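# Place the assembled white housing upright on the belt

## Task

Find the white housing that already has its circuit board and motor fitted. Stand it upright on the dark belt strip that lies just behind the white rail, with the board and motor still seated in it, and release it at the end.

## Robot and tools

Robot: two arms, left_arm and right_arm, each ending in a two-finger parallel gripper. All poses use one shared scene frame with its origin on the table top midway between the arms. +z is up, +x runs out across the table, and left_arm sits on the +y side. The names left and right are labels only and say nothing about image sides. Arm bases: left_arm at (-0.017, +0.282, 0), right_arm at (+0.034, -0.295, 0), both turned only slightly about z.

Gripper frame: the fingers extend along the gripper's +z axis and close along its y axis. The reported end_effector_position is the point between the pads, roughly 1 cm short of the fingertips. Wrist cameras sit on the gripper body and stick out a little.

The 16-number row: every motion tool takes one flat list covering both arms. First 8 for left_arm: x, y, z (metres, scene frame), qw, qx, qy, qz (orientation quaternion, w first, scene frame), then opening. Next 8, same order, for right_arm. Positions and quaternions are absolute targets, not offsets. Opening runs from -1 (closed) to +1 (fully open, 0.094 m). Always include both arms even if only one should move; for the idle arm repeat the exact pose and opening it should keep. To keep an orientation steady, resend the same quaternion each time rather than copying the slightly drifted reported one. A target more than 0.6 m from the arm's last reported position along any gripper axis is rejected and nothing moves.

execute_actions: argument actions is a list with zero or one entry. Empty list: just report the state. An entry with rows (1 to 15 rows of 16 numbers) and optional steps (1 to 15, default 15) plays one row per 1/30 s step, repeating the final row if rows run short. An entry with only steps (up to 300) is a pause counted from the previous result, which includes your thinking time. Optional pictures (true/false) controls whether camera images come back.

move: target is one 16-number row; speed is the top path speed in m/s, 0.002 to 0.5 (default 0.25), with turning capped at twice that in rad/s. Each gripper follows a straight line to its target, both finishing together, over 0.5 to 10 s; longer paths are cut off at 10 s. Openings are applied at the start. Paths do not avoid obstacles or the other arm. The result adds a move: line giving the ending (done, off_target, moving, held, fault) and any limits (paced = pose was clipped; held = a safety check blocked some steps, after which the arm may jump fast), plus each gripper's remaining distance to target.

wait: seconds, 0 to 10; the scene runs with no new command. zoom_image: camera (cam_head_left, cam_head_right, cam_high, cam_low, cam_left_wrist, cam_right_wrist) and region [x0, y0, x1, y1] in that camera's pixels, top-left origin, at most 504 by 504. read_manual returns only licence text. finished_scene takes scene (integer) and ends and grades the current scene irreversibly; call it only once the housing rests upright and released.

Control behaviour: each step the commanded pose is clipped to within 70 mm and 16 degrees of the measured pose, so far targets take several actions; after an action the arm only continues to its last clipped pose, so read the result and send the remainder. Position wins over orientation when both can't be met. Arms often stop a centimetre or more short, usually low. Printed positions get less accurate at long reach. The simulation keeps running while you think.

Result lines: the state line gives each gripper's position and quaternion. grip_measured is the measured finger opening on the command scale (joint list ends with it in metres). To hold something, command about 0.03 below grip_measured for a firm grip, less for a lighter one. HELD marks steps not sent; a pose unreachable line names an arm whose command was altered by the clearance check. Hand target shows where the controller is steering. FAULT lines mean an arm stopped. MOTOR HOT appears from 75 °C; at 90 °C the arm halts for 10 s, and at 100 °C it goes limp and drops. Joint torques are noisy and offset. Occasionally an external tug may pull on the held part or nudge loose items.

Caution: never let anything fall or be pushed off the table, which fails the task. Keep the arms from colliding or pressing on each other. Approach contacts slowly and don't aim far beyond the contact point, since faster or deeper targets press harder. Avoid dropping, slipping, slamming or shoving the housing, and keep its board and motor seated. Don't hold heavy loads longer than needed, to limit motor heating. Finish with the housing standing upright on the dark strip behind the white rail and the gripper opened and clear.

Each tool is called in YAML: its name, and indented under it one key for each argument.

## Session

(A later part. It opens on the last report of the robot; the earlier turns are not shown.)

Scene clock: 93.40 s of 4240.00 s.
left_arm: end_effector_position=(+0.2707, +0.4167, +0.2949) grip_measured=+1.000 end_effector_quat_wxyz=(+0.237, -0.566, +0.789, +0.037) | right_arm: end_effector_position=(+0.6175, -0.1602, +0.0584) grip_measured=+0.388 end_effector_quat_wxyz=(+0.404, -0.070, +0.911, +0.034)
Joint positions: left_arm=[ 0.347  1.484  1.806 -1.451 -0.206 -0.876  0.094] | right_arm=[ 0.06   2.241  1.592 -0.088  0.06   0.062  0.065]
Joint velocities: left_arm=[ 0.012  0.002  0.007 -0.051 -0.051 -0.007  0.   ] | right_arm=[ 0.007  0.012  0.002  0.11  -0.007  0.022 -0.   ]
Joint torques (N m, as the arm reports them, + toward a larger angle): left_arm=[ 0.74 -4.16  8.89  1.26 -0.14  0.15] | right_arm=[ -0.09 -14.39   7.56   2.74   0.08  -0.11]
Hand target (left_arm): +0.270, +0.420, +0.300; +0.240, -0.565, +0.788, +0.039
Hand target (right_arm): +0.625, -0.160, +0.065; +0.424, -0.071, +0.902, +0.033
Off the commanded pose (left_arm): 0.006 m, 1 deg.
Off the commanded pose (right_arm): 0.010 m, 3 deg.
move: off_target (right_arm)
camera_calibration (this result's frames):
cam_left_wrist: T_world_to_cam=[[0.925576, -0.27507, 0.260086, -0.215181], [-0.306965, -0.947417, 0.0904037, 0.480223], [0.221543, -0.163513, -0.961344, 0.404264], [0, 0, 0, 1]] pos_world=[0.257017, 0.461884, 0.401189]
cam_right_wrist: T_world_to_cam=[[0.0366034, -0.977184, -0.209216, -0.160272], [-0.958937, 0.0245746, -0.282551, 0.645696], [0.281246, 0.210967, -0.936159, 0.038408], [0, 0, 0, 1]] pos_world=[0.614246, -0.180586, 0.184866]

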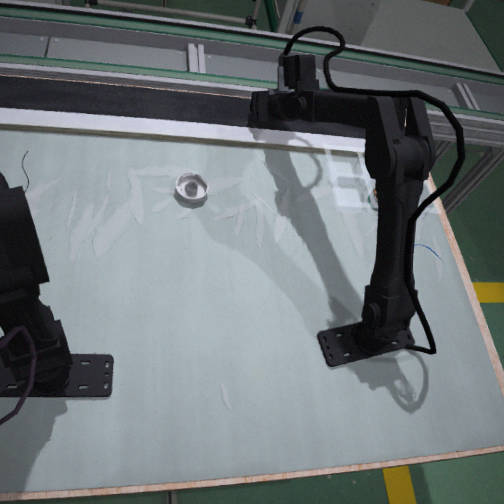

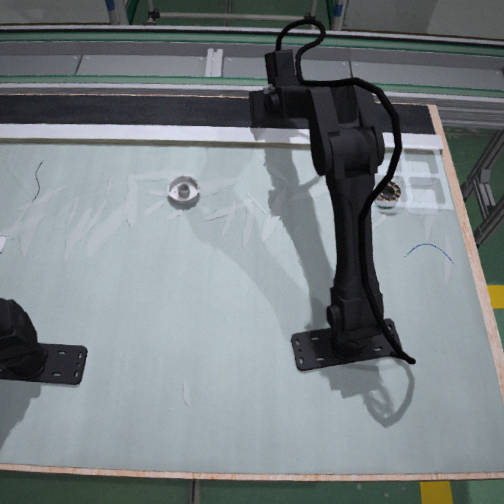

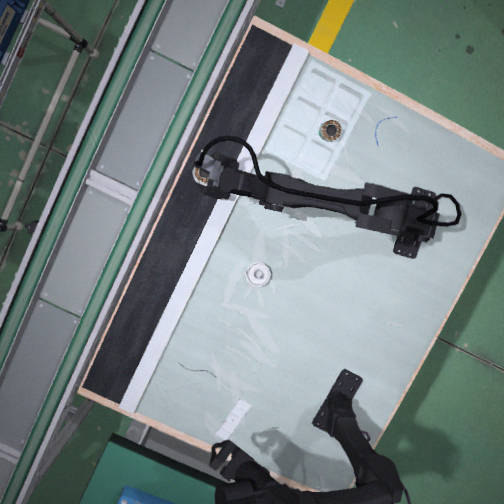

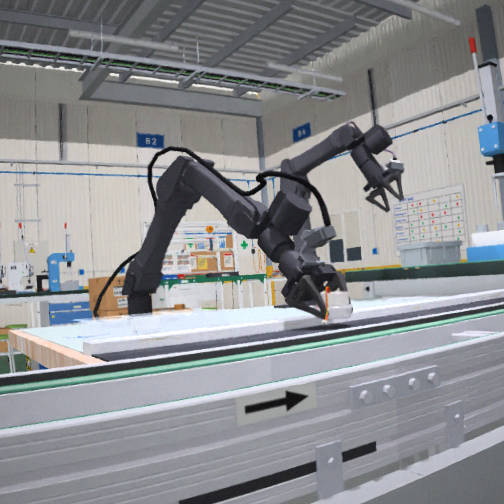

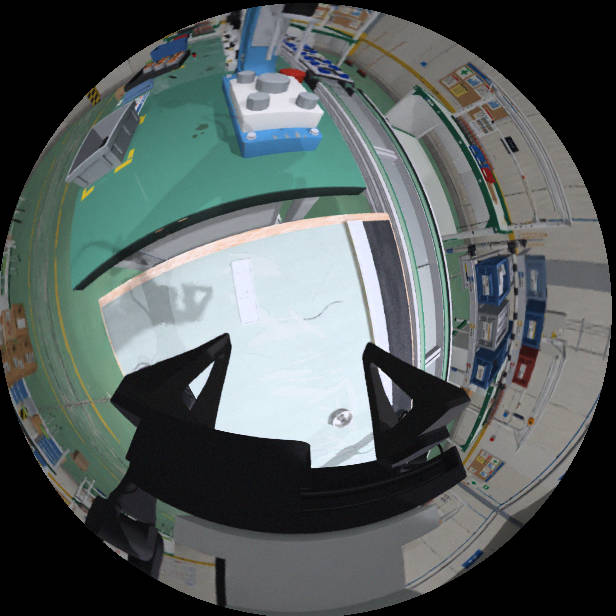

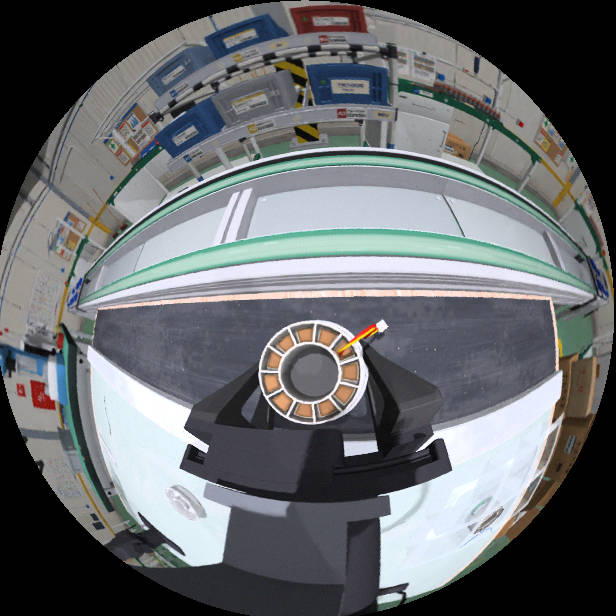

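move:
  target: [0.632,-0.16,0.05,0.43,-0.071,0.899,0.033,0.35,0.632,-0.16,0.05,0.43,-0.071,0.899,0.033,0.35]
  speed: 0.5

Scene clock: 98.30 s of 4240.00 s.
left_arm: end_effector_position=(+0.5355, -0.0391, +0.0806) grip_measured=+0.353 end_effector_quat_wxyz=(+0.405, -0.178, +0.897, -0.007) | right_arm: end_effector_position=(+0.6247, -0.1585, +0.0448) grip_measured=+0.388 end_effector_quat_wxyz=(+0.413, -0.072, +0.907, +0.035)
Joint positions: left_arm=[-0.66   2.645  2.456 -0.762 -0.598 -0.881  0.064] | right_arm=[ 0.06   2.284  1.592 -0.026  0.06   0.058  0.065]
Joint velocities: left_arm=[-0.012  0.002  0.012  0.022  0.051  0.037  0.001] | right_arm=[-0.017 -0.012  0.002  0.007  0.007  0.007  0.001]
Joint torques (N m, as the arm reports them, + toward a larger angle): left_arm=[  0.42 -14.78   7.9    1.64  -0.44   0.  ] | right_arm=[ -0.37 -14.46   7.77   2.8    0.07  -0.09]
Hand target (left_arm): +0.538, -0.034, +0.089; +0.412, -0.186, +0.892, -0.005
Hand target (right_arm): +0.632, -0.160, +0.050; +0.430, -0.071, +0.899, +0.033
Off the commanded pose (left_arm): 0.158 m, 13 deg; position clipped at the last step of the last action.
Off the commanded pose (right_arm): 0.009 m, 2 deg.
move: held (left_arm); limits=paced,held; held on 19 of 59 steps (left_arm), including the last (left_arm)
pose unreachable (left arm): on one or more control steps of this call this arm could not follow its commanded pose, so it was not sent that pose on those steps. On the call's last step it was still not sent that pose. It may still have moved: this result reports where it is.
cause: the commanded pose would bring a part of the arm too close to another arm (this arm's wrist (the part past joint 4) and the other arm's wrist (the part past joint 4)).
camera_calibration (this result's frames):
cam_left_wrist: T_world_to_cam=[[0.362735, -0.902283, 0.233041, -0.250856], [-0.861548, -0.420013, -0.285174, 0.496963], [0.355188, -0.097333, -0.929714, -0.00654188], [0, 0, 0, 1]] pos_world=[0.521476, -0.0182486, 0.194099]
cam_right_wrist: T_world_to_cam=[[0.0433121, -0.976763, -0.2099, -0.165745], [-0.953454, 0.0223417, -0.300709, 0.645711], [0.298411, 0.213154, -0.930331, 0.0126459], [0, 0, 0, 1]] pos_world=[0.619061, -0.179016, 0.171146]

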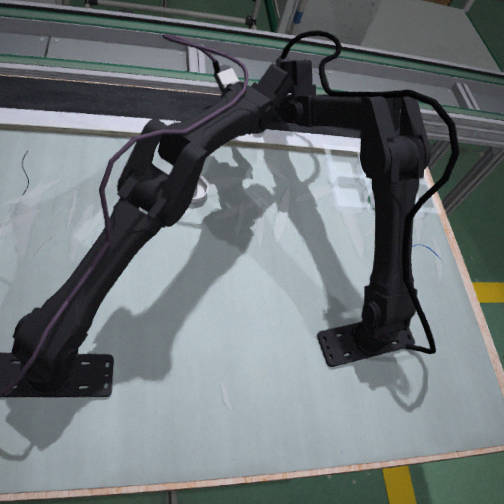

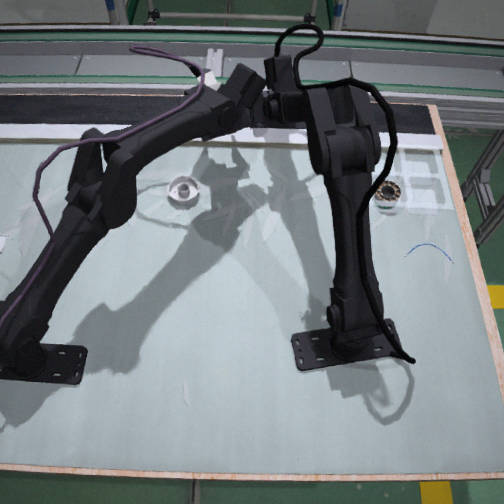

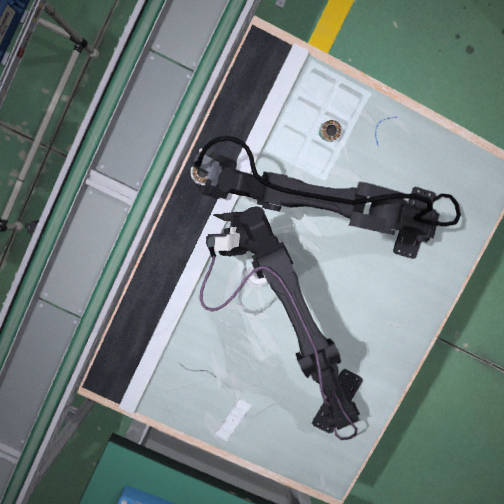

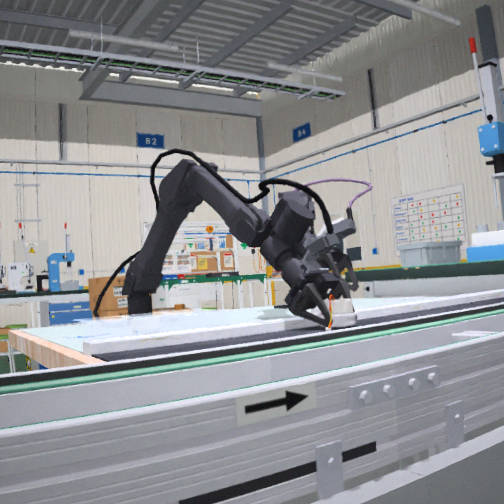

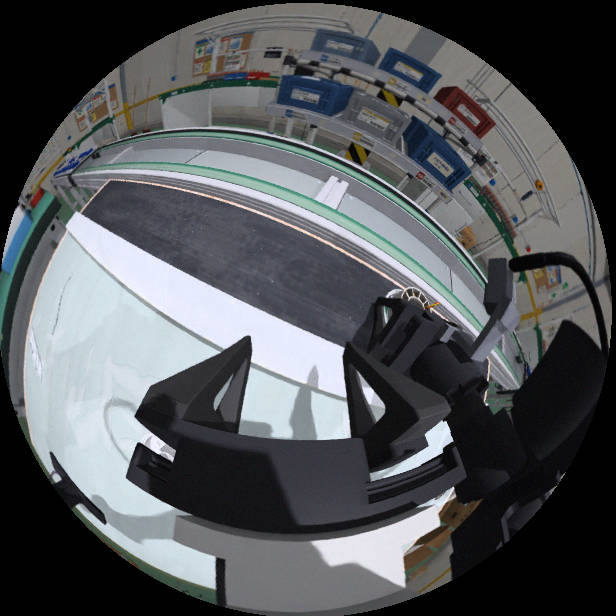

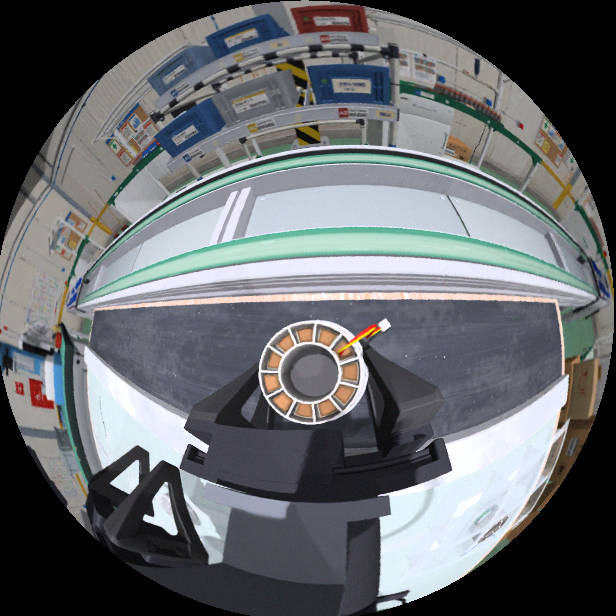

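I mistakenly sent the left arm the right arm's pose; the clearance check stopped it. Pulling it back now.

move:
  target: [0.3,0.3,0.3,0.24,-0.565,0.788,0.04,1,0.632,-0.16,0.05,0.43,-0.071,0.899,0.033,0.35]
  speed: 0.15

zoom_image:
  camera: "cam_low"
  region: [260,230,400,340]

Scene clock: 107.97 s of 4240.00 s.
left_arm: end_effector_position=(+0.3048, +0.2975, +0.2921) grip_measured=+1.000 end_effector_quat_wxyz=(+0.241, -0.563, +0.790, +0.030) | right_arm: end_effector_position=(+0.6249, -0.1584, +0.0450) grip_measured=+0.388 end_effector_quat_wxyz=(+0.413, -0.072, +0.907, +0.035)
Joint positions: left_arm=[-0.135  1.597  1.914 -1.569 -0.379 -1.336  0.094] | right_arm=[ 0.06   2.284  1.592 -0.025  0.06   0.057  0.065]
Joint velocities: left_arm=[ 0.007  0.002 -0.002 -0.037  0.022 -0.066  0.   ] | right_arm=[ 0.007 -0.012 -0.027  0.007  0.022  0.007  0.   ]
Joint torques (N m, as the arm reports them, + toward a larger angle): left_arm=[ 0.45 -6.1   8.47  0.94 -0.3   0.14] | right_arm=[ -0.39 -14.43   7.72   2.81   0.07  -0.08]
Hand target (left_arm): +0.301, +0.301, +0.301; +0.248, -0.562, +0.789, +0.028
Hand target (right_arm): +0.632, -0.160, +0.050; +0.430, -0.071, +0.899, +0.033
Off the commanded pose (left_arm): 0.010 m, 1 deg.
Off the commanded pose (right_arm): 0.009 m, 2 deg.
joint sent to its limit (left arm) — the command would take joint 4 (wrist pitch) past its lower limit, so that joint was sent only as far as its limit.
After step 90, 3.07 s passed at rest.
move: done
camera_calibration (this result's frames):
cam_left_wrist: T_world_to_cam=[[0.919693, -0.282748, 0.272429, -0.278361], [-0.317158, -0.944003, 0.0909331, 0.379981], [0.231462, -0.170033, -0.957869, 0.372417], [0, 0, 0, 1]] pos_world=[0.290321, 0.34332, 0.398008]
cam_right_wrist: T_world_to_cam=[[0.0437997, -0.976754, -0.20984, -0.16597], [-0.953111, 0.0221001, -0.301812, 0.645745], [0.299434, 0.21322, -0.929987, 0.0121365], [0, 0, 0, 1]] pos_world=[0.619102, -0.178971, 0.171353]

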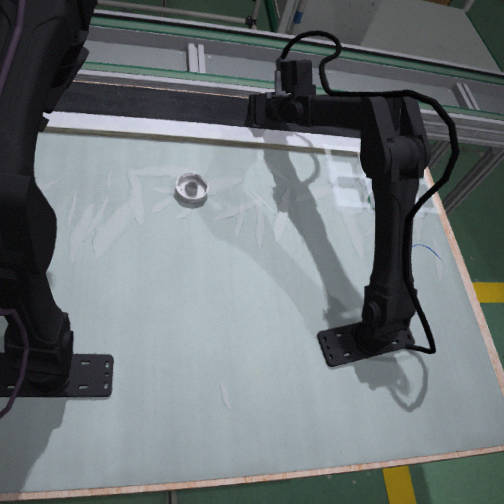

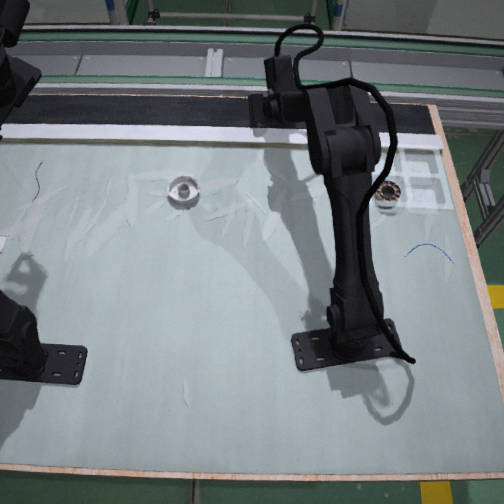

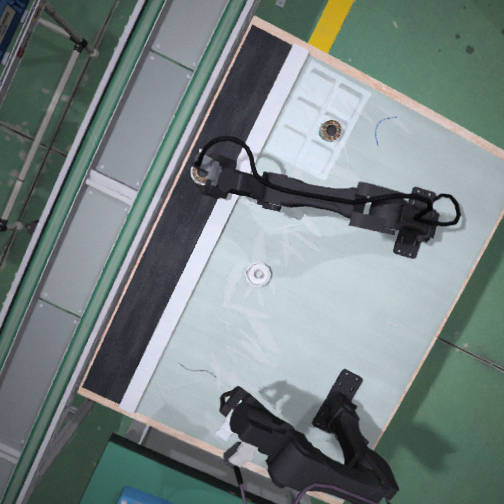

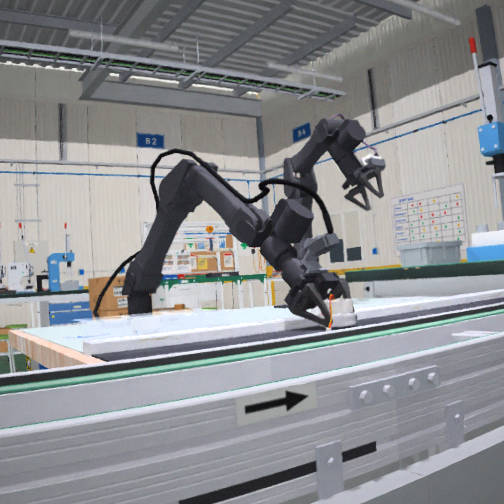

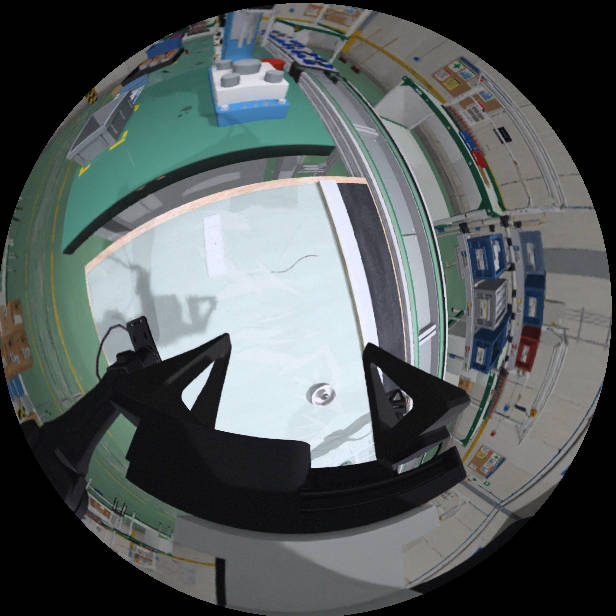

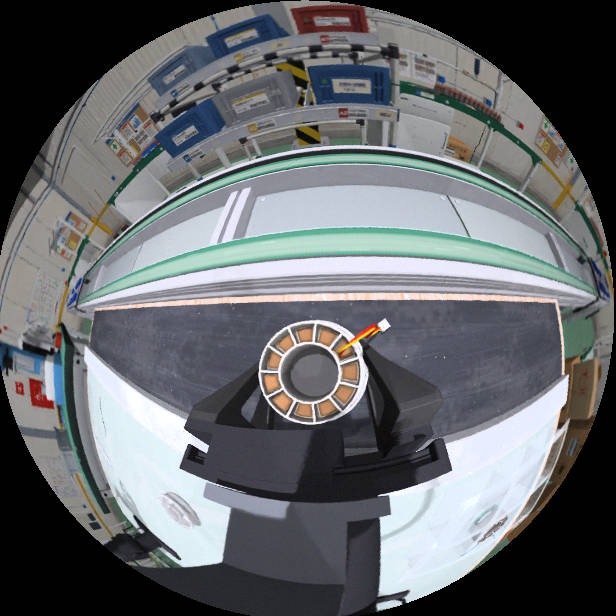

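Region (260, 230, 400, 340) of cam_low's 504x504 image, scaled by 3.600, with more detail than that image has; it fills the top 396 rows of this view, and the rest is white.

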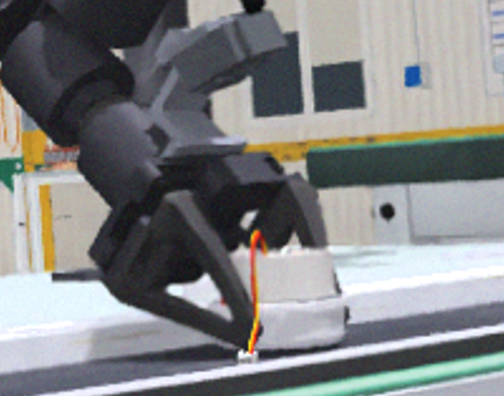

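Nearly touching; a few mm more, then release.

move:
  target: [0.3,0.3,0.3,0.24,-0.565,0.788,0.04,1,0.632,-0.16,0.042,0.43,-0.071,0.899,0.033,0.35]
  speed: 0.02

move:
  target: [0.3,0.3,0.3,0.24,-0.565,0.788,0.04,1,0.632,-0.16,0.047,0.43,-0.071,0.899,0.033,1]
  speed: 0.02

move:
  target: [0.3,0.3,0.3,0.24,-0.565,0.788,0.04,1,0.54,-0.175,0.18,0.43,-0.071,0.899,0.033,1]
  speed: 0.1

Scene clock: 114.47 s of 4240.00 s.
left_arm: end_effector_position=(+0.3046, +0.2967, +0.2918) grip_measured=+1.000 end_effector_quat_wxyz=(+0.239, -0.562, +0.791, +0.029) | right_arm: end_effector_position=(+0.6276, -0.1578, +0.0414) grip_measured=+0.388 end_effector_quat_wxyz=(+0.419, -0.071, +0.905, +0.036)
Joint positions: left_arm=[-0.135  1.597  1.914 -1.57  -0.375 -1.335  0.094] | right_arm=[0.06  2.297 1.589 0.003 0.06  0.057 0.065]
Joint velocities: left_arm=[ 0.007  0.007  0.012 -0.037 -0.037 -0.051  0.   ] | right_arm=[ 0.012  0.002 -0.012  0.037 -0.007  0.007 -0.001]
Joint torques (N m, as the arm reports them, + toward a larger angle): left_arm=[-0.24 -6.33  7.61  0.95 -0.42  0.03] | right_arm=[ -0.3  -14.27   7.1    2.77   0.05  -0.09]
Hand target (left_arm): +0.300, +0.300, +0.300; +0.249, -0.562, +0.788, +0.032
Hand target (right_arm): +0.632, -0.160, +0.042; +0.430, -0.071, +0.900, +0.033
Off the commanded pose (left_arm): 0.010 m, 1 deg.
Off the commanded pose (right_arm): 0.005 m, 1 deg.
joint sent to its limit (left arm) — the command would take joint 4 (wrist pitch) past its lower limit, so that joint was sent only as far as its limit.
After step 90, 2.27 s passed at rest.
move: done
camera_calibration (this result's frames):
cam_left_wrist: T_world_to_cam=[[0.919493, -0.28397, 0.271835, -0.277698], [-0.319297, -0.942874, 0.0950686, 0.378364], [0.229309, -0.174211, -0.957637, 0.373838], [0, 0, 0, 1]] pos_world=[0.290428, 0.343018, 0.397518]
cam_right_wrist: T_world_to_cam=[[0.0463003, -0.976136, -0.212165, -0.167569], [-0.949468, 0.0230002, -0.31302, 0.645522], [0.31043, 0.215937, -0.925745, 0.001213], [0, 0, 0, 1]] pos_world=[0.620284, -0.178679, 0.167632]

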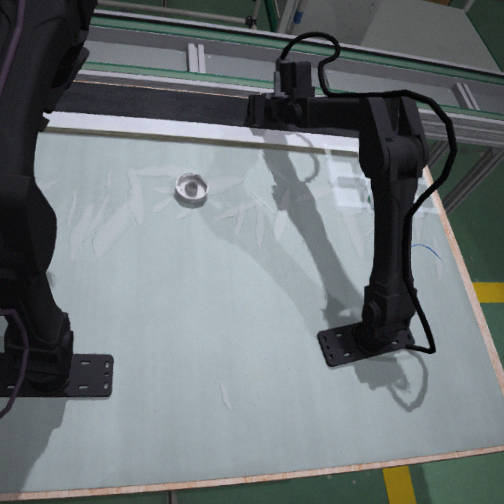

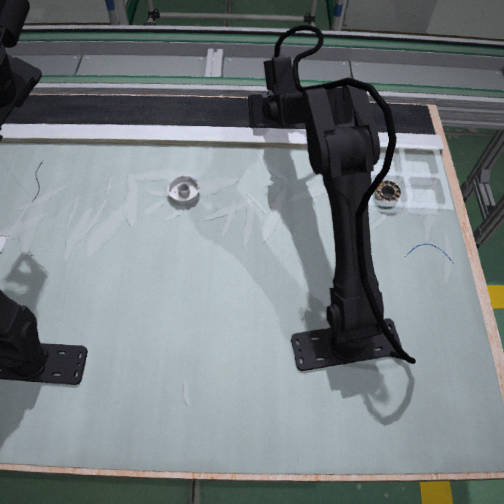

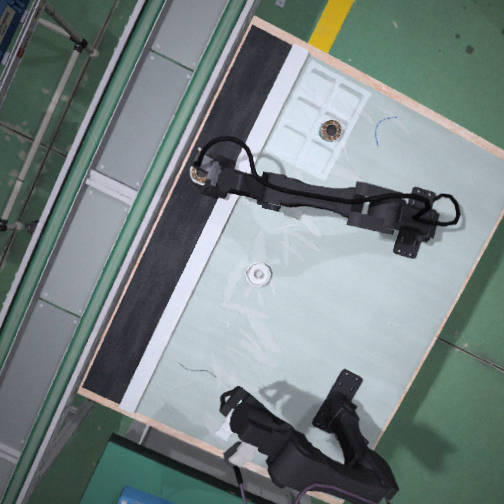

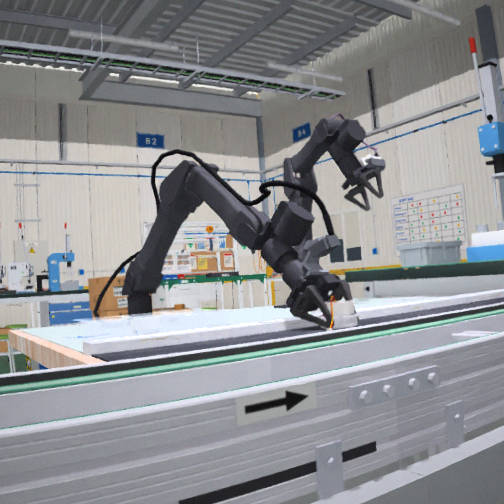

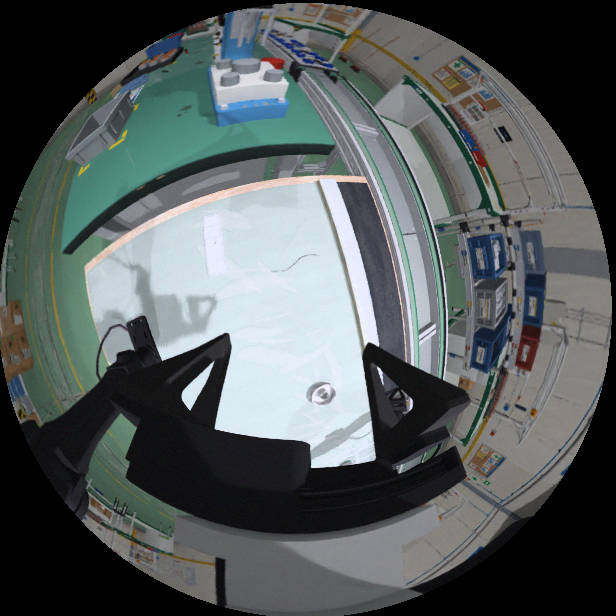

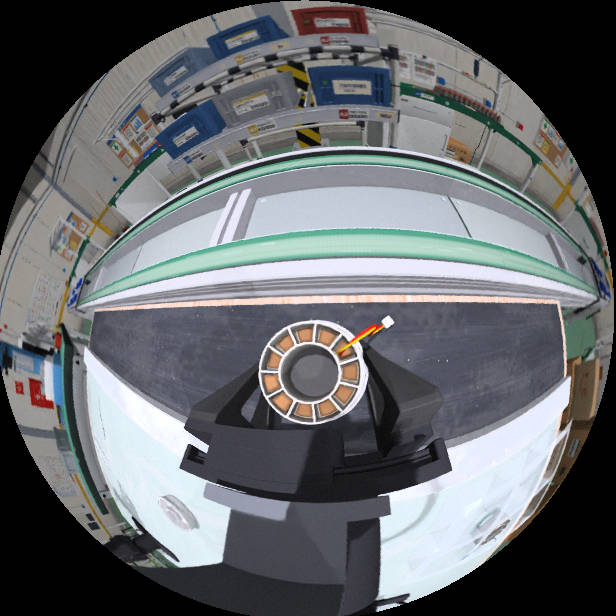

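Scene clock: 115.33 s of 4240.00 s.
left_arm: end_effector_position=(+0.3046, +0.2967, +0.2918) grip_measured=+1.000 end_effector_quat_wxyz=(+0.239, -0.562, +0.791, +0.029) | right_arm: end_effector_position=(+0.6285, -0.1575, +0.0425) grip_measured=+1.000 end_effector_quat_wxyz=(+0.421, -0.071, +0.903, +0.036)
Joint positions: left_arm=[-0.135  1.597  1.914 -1.57  -0.375 -1.335  0.094] | right_arm=[0.06  2.297 1.589 0.009 0.06  0.058 0.094]
Joint velocities: left_arm=[-0.002 -0.012  0.007 -0.066  0.051 -0.022  0.   ] | right_arm=[ 0.002  0.002  0.022  0.037 -0.037  0.022  0.   ]
Joint torques (N m, as the arm reports them, + toward a larger angle): left_arm=[-0.23 -6.32  7.62  0.95 -0.42  0.03] | right_arm=[ -0.32 -15.04   7.68   2.53   0.07  -0.09]
Hand target (left_arm): +0.300, +0.300, +0.300; +0.249, -0.562, +0.788, +0.033
Hand target (right_arm): +0.632, -0.160, +0.047; +0.430, -0.071, +0.899, +0.033
Off the commanded pose (left_arm): 0.010 m, 1 deg.
Off the commanded pose (right_arm): 0.006 m, 1 deg.
joint sent to its limit (left arm) — the command would take joint 4 (wrist pitch) past its lower limit, so that joint was sent only as far as its limit.
move: done
camera_calibration (this result's frames):
cam_left_wrist: T_world_to_cam=[[0.919493, -0.28397, 0.271835, -0.277698], [-0.319297, -0.942874, 0.0950686, 0.378364], [0.229309, -0.174211, -0.957637, 0.373838], [0, 0, 0, 1]] pos_world=[0.290428, 0.343018, 0.397518]
cam_right_wrist: T_world_to_cam=[[0.0472326, -0.975795, -0.213528, -0.167639], [-0.947724, 0.0237574, -0.318206, 0.645946], [0.315576, 0.217395, -0.923662, -0.00120031], [0, 0, 0, 1]] pos_world=[0.620475, -0.178666, 0.168639]

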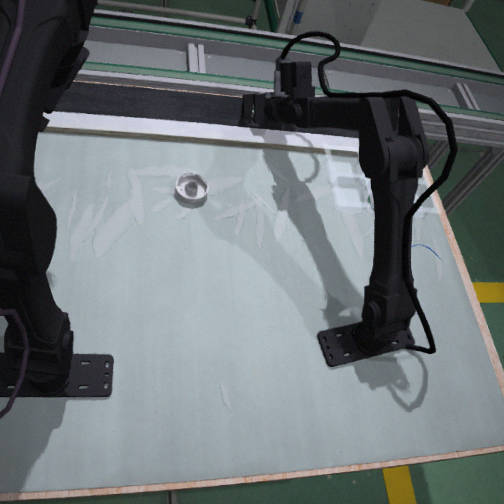

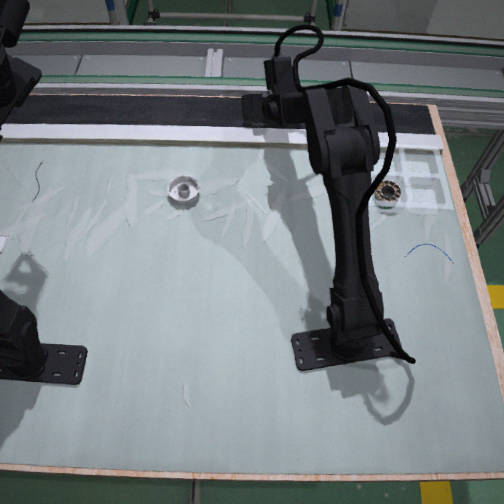

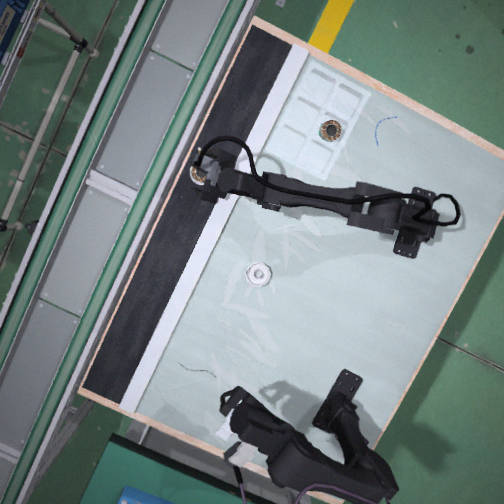

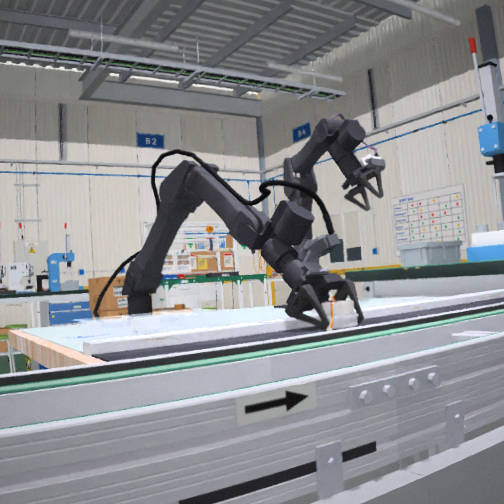

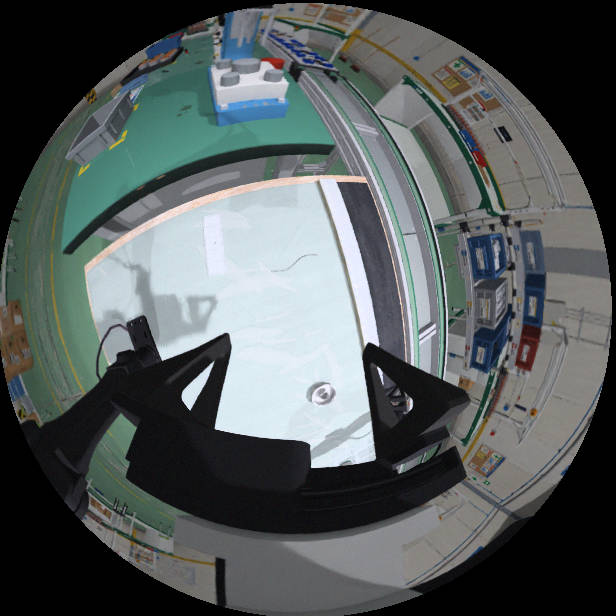

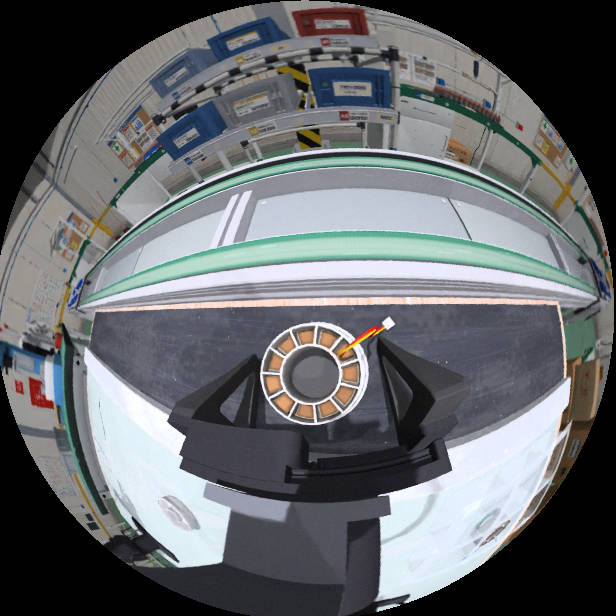

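Scene clock: 117.53 s of 4240.00 s.
left_arm: end_effector_position=(+0.3046, +0.2967, +0.2918) grip_measured=+1.000 end_effector_quat_wxyz=(+0.239, -0.562, +0.791, +0.029) | right_arm: end_effector_position=(+0.5464, -0.1764, +0.1772) grip_measured=+1.000 end_effector_quat_wxyz=(+0.435, -0.070, +0.897, +0.035)
Joint positions: left_arm=[-0.135  1.597  1.914 -1.57  -0.375 -1.335  0.094] | right_arm=[ 0.066  1.813  1.398 -0.254  0.07   0.058  0.094]
Joint velocities: left_arm=[-0.007 -0.002  0.002 -0.022  0.051 -0.037  0.   ] | right_arm=[-0.017 -0.007 -0.012 -0.037  0.037 -0.051  0.   ]
Joint torques (N m, as the arm reports them, + toward a larger angle): left_arm=[-0.23 -6.31  7.62  0.95 -0.42  0.02] | right_arm=[  0.98 -12.66   7.23   2.17   0.11   0.03]
Hand target (left_arm): +0.300, +0.300, +0.300; +0.249, -0.562, +0.788, +0.032
Hand target (right_arm): +0.539, -0.175, +0.178; +0.430, -0.071, +0.899, +0.033
Off the commanded pose (left_arm): 0.010 m, 1 deg.
Off the commanded pose (right_arm): 0.007 m, 1 deg.
joint sent to its limit (left arm) — the command would take joint 4 (wrist pitch) past its lower limit, so that joint was sent only as far as its limit.
move: done
camera_calibration (this result's frames):
cam_left_wrist: T_world_to_cam=[[0.919493, -0.28397, 0.271835, -0.277698], [-0.319297, -0.942874, 0.0950686, 0.378364], [0.229309, -0.174211, -0.957637, 0.373838], [0, 0, 0, 1]] pos_world=[0.290428, 0.343018, 0.397518]
cam_right_wrist: T_world_to_cam=[[0.0518905, -0.975694, -0.212907, -0.156034], [-0.937552, 0.0258317, -0.346884, 0.611382], [0.343952, 0.217611, -0.913423, 0.135922], [0, 0, 0, 1]] pos_world=[0.534548, -0.197612, 0.303012]

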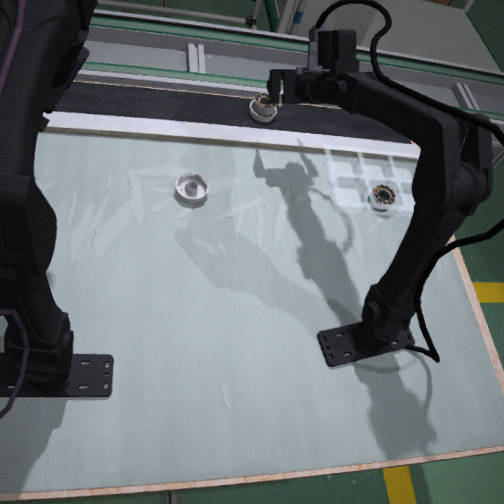

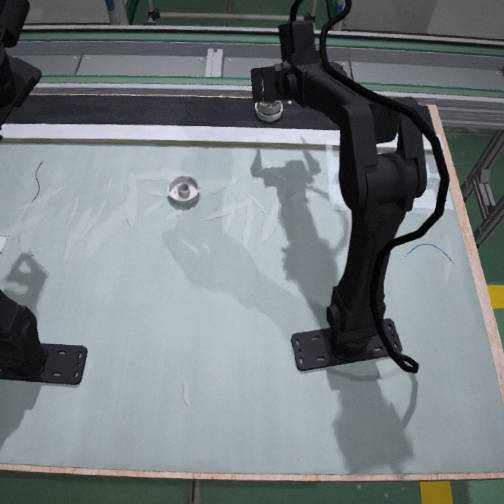

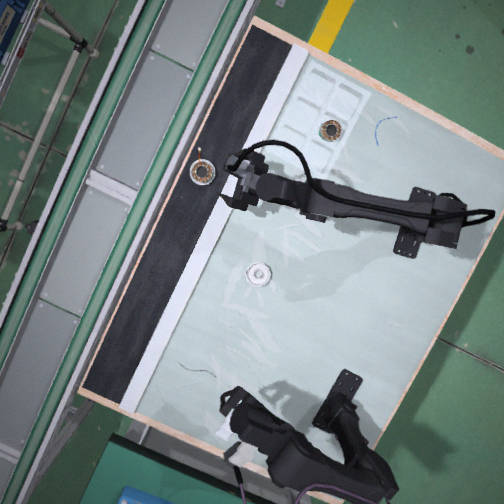

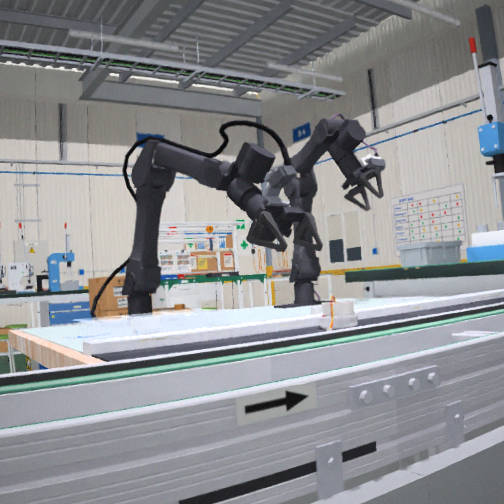

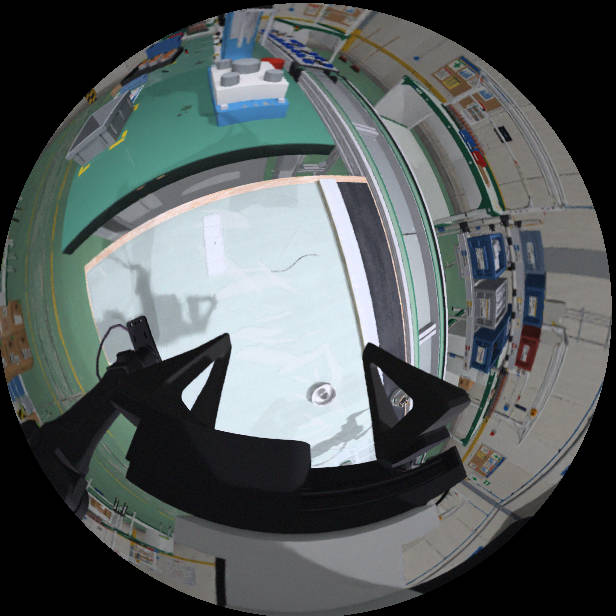

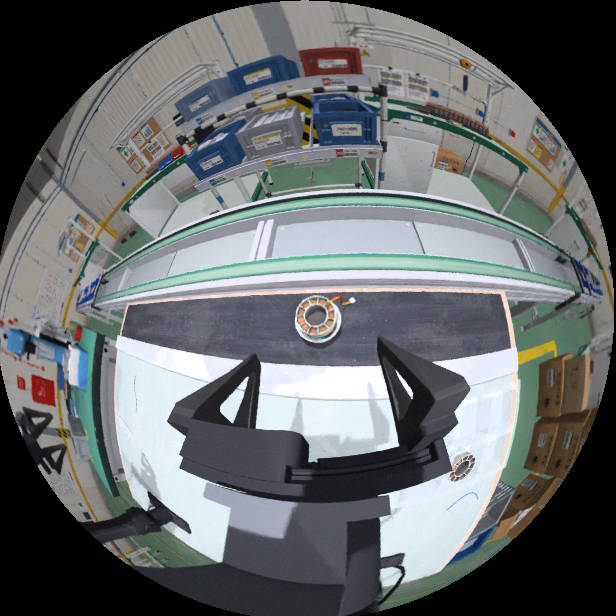

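finished_scene:
  scene: 2

The scene is finished: the task was done.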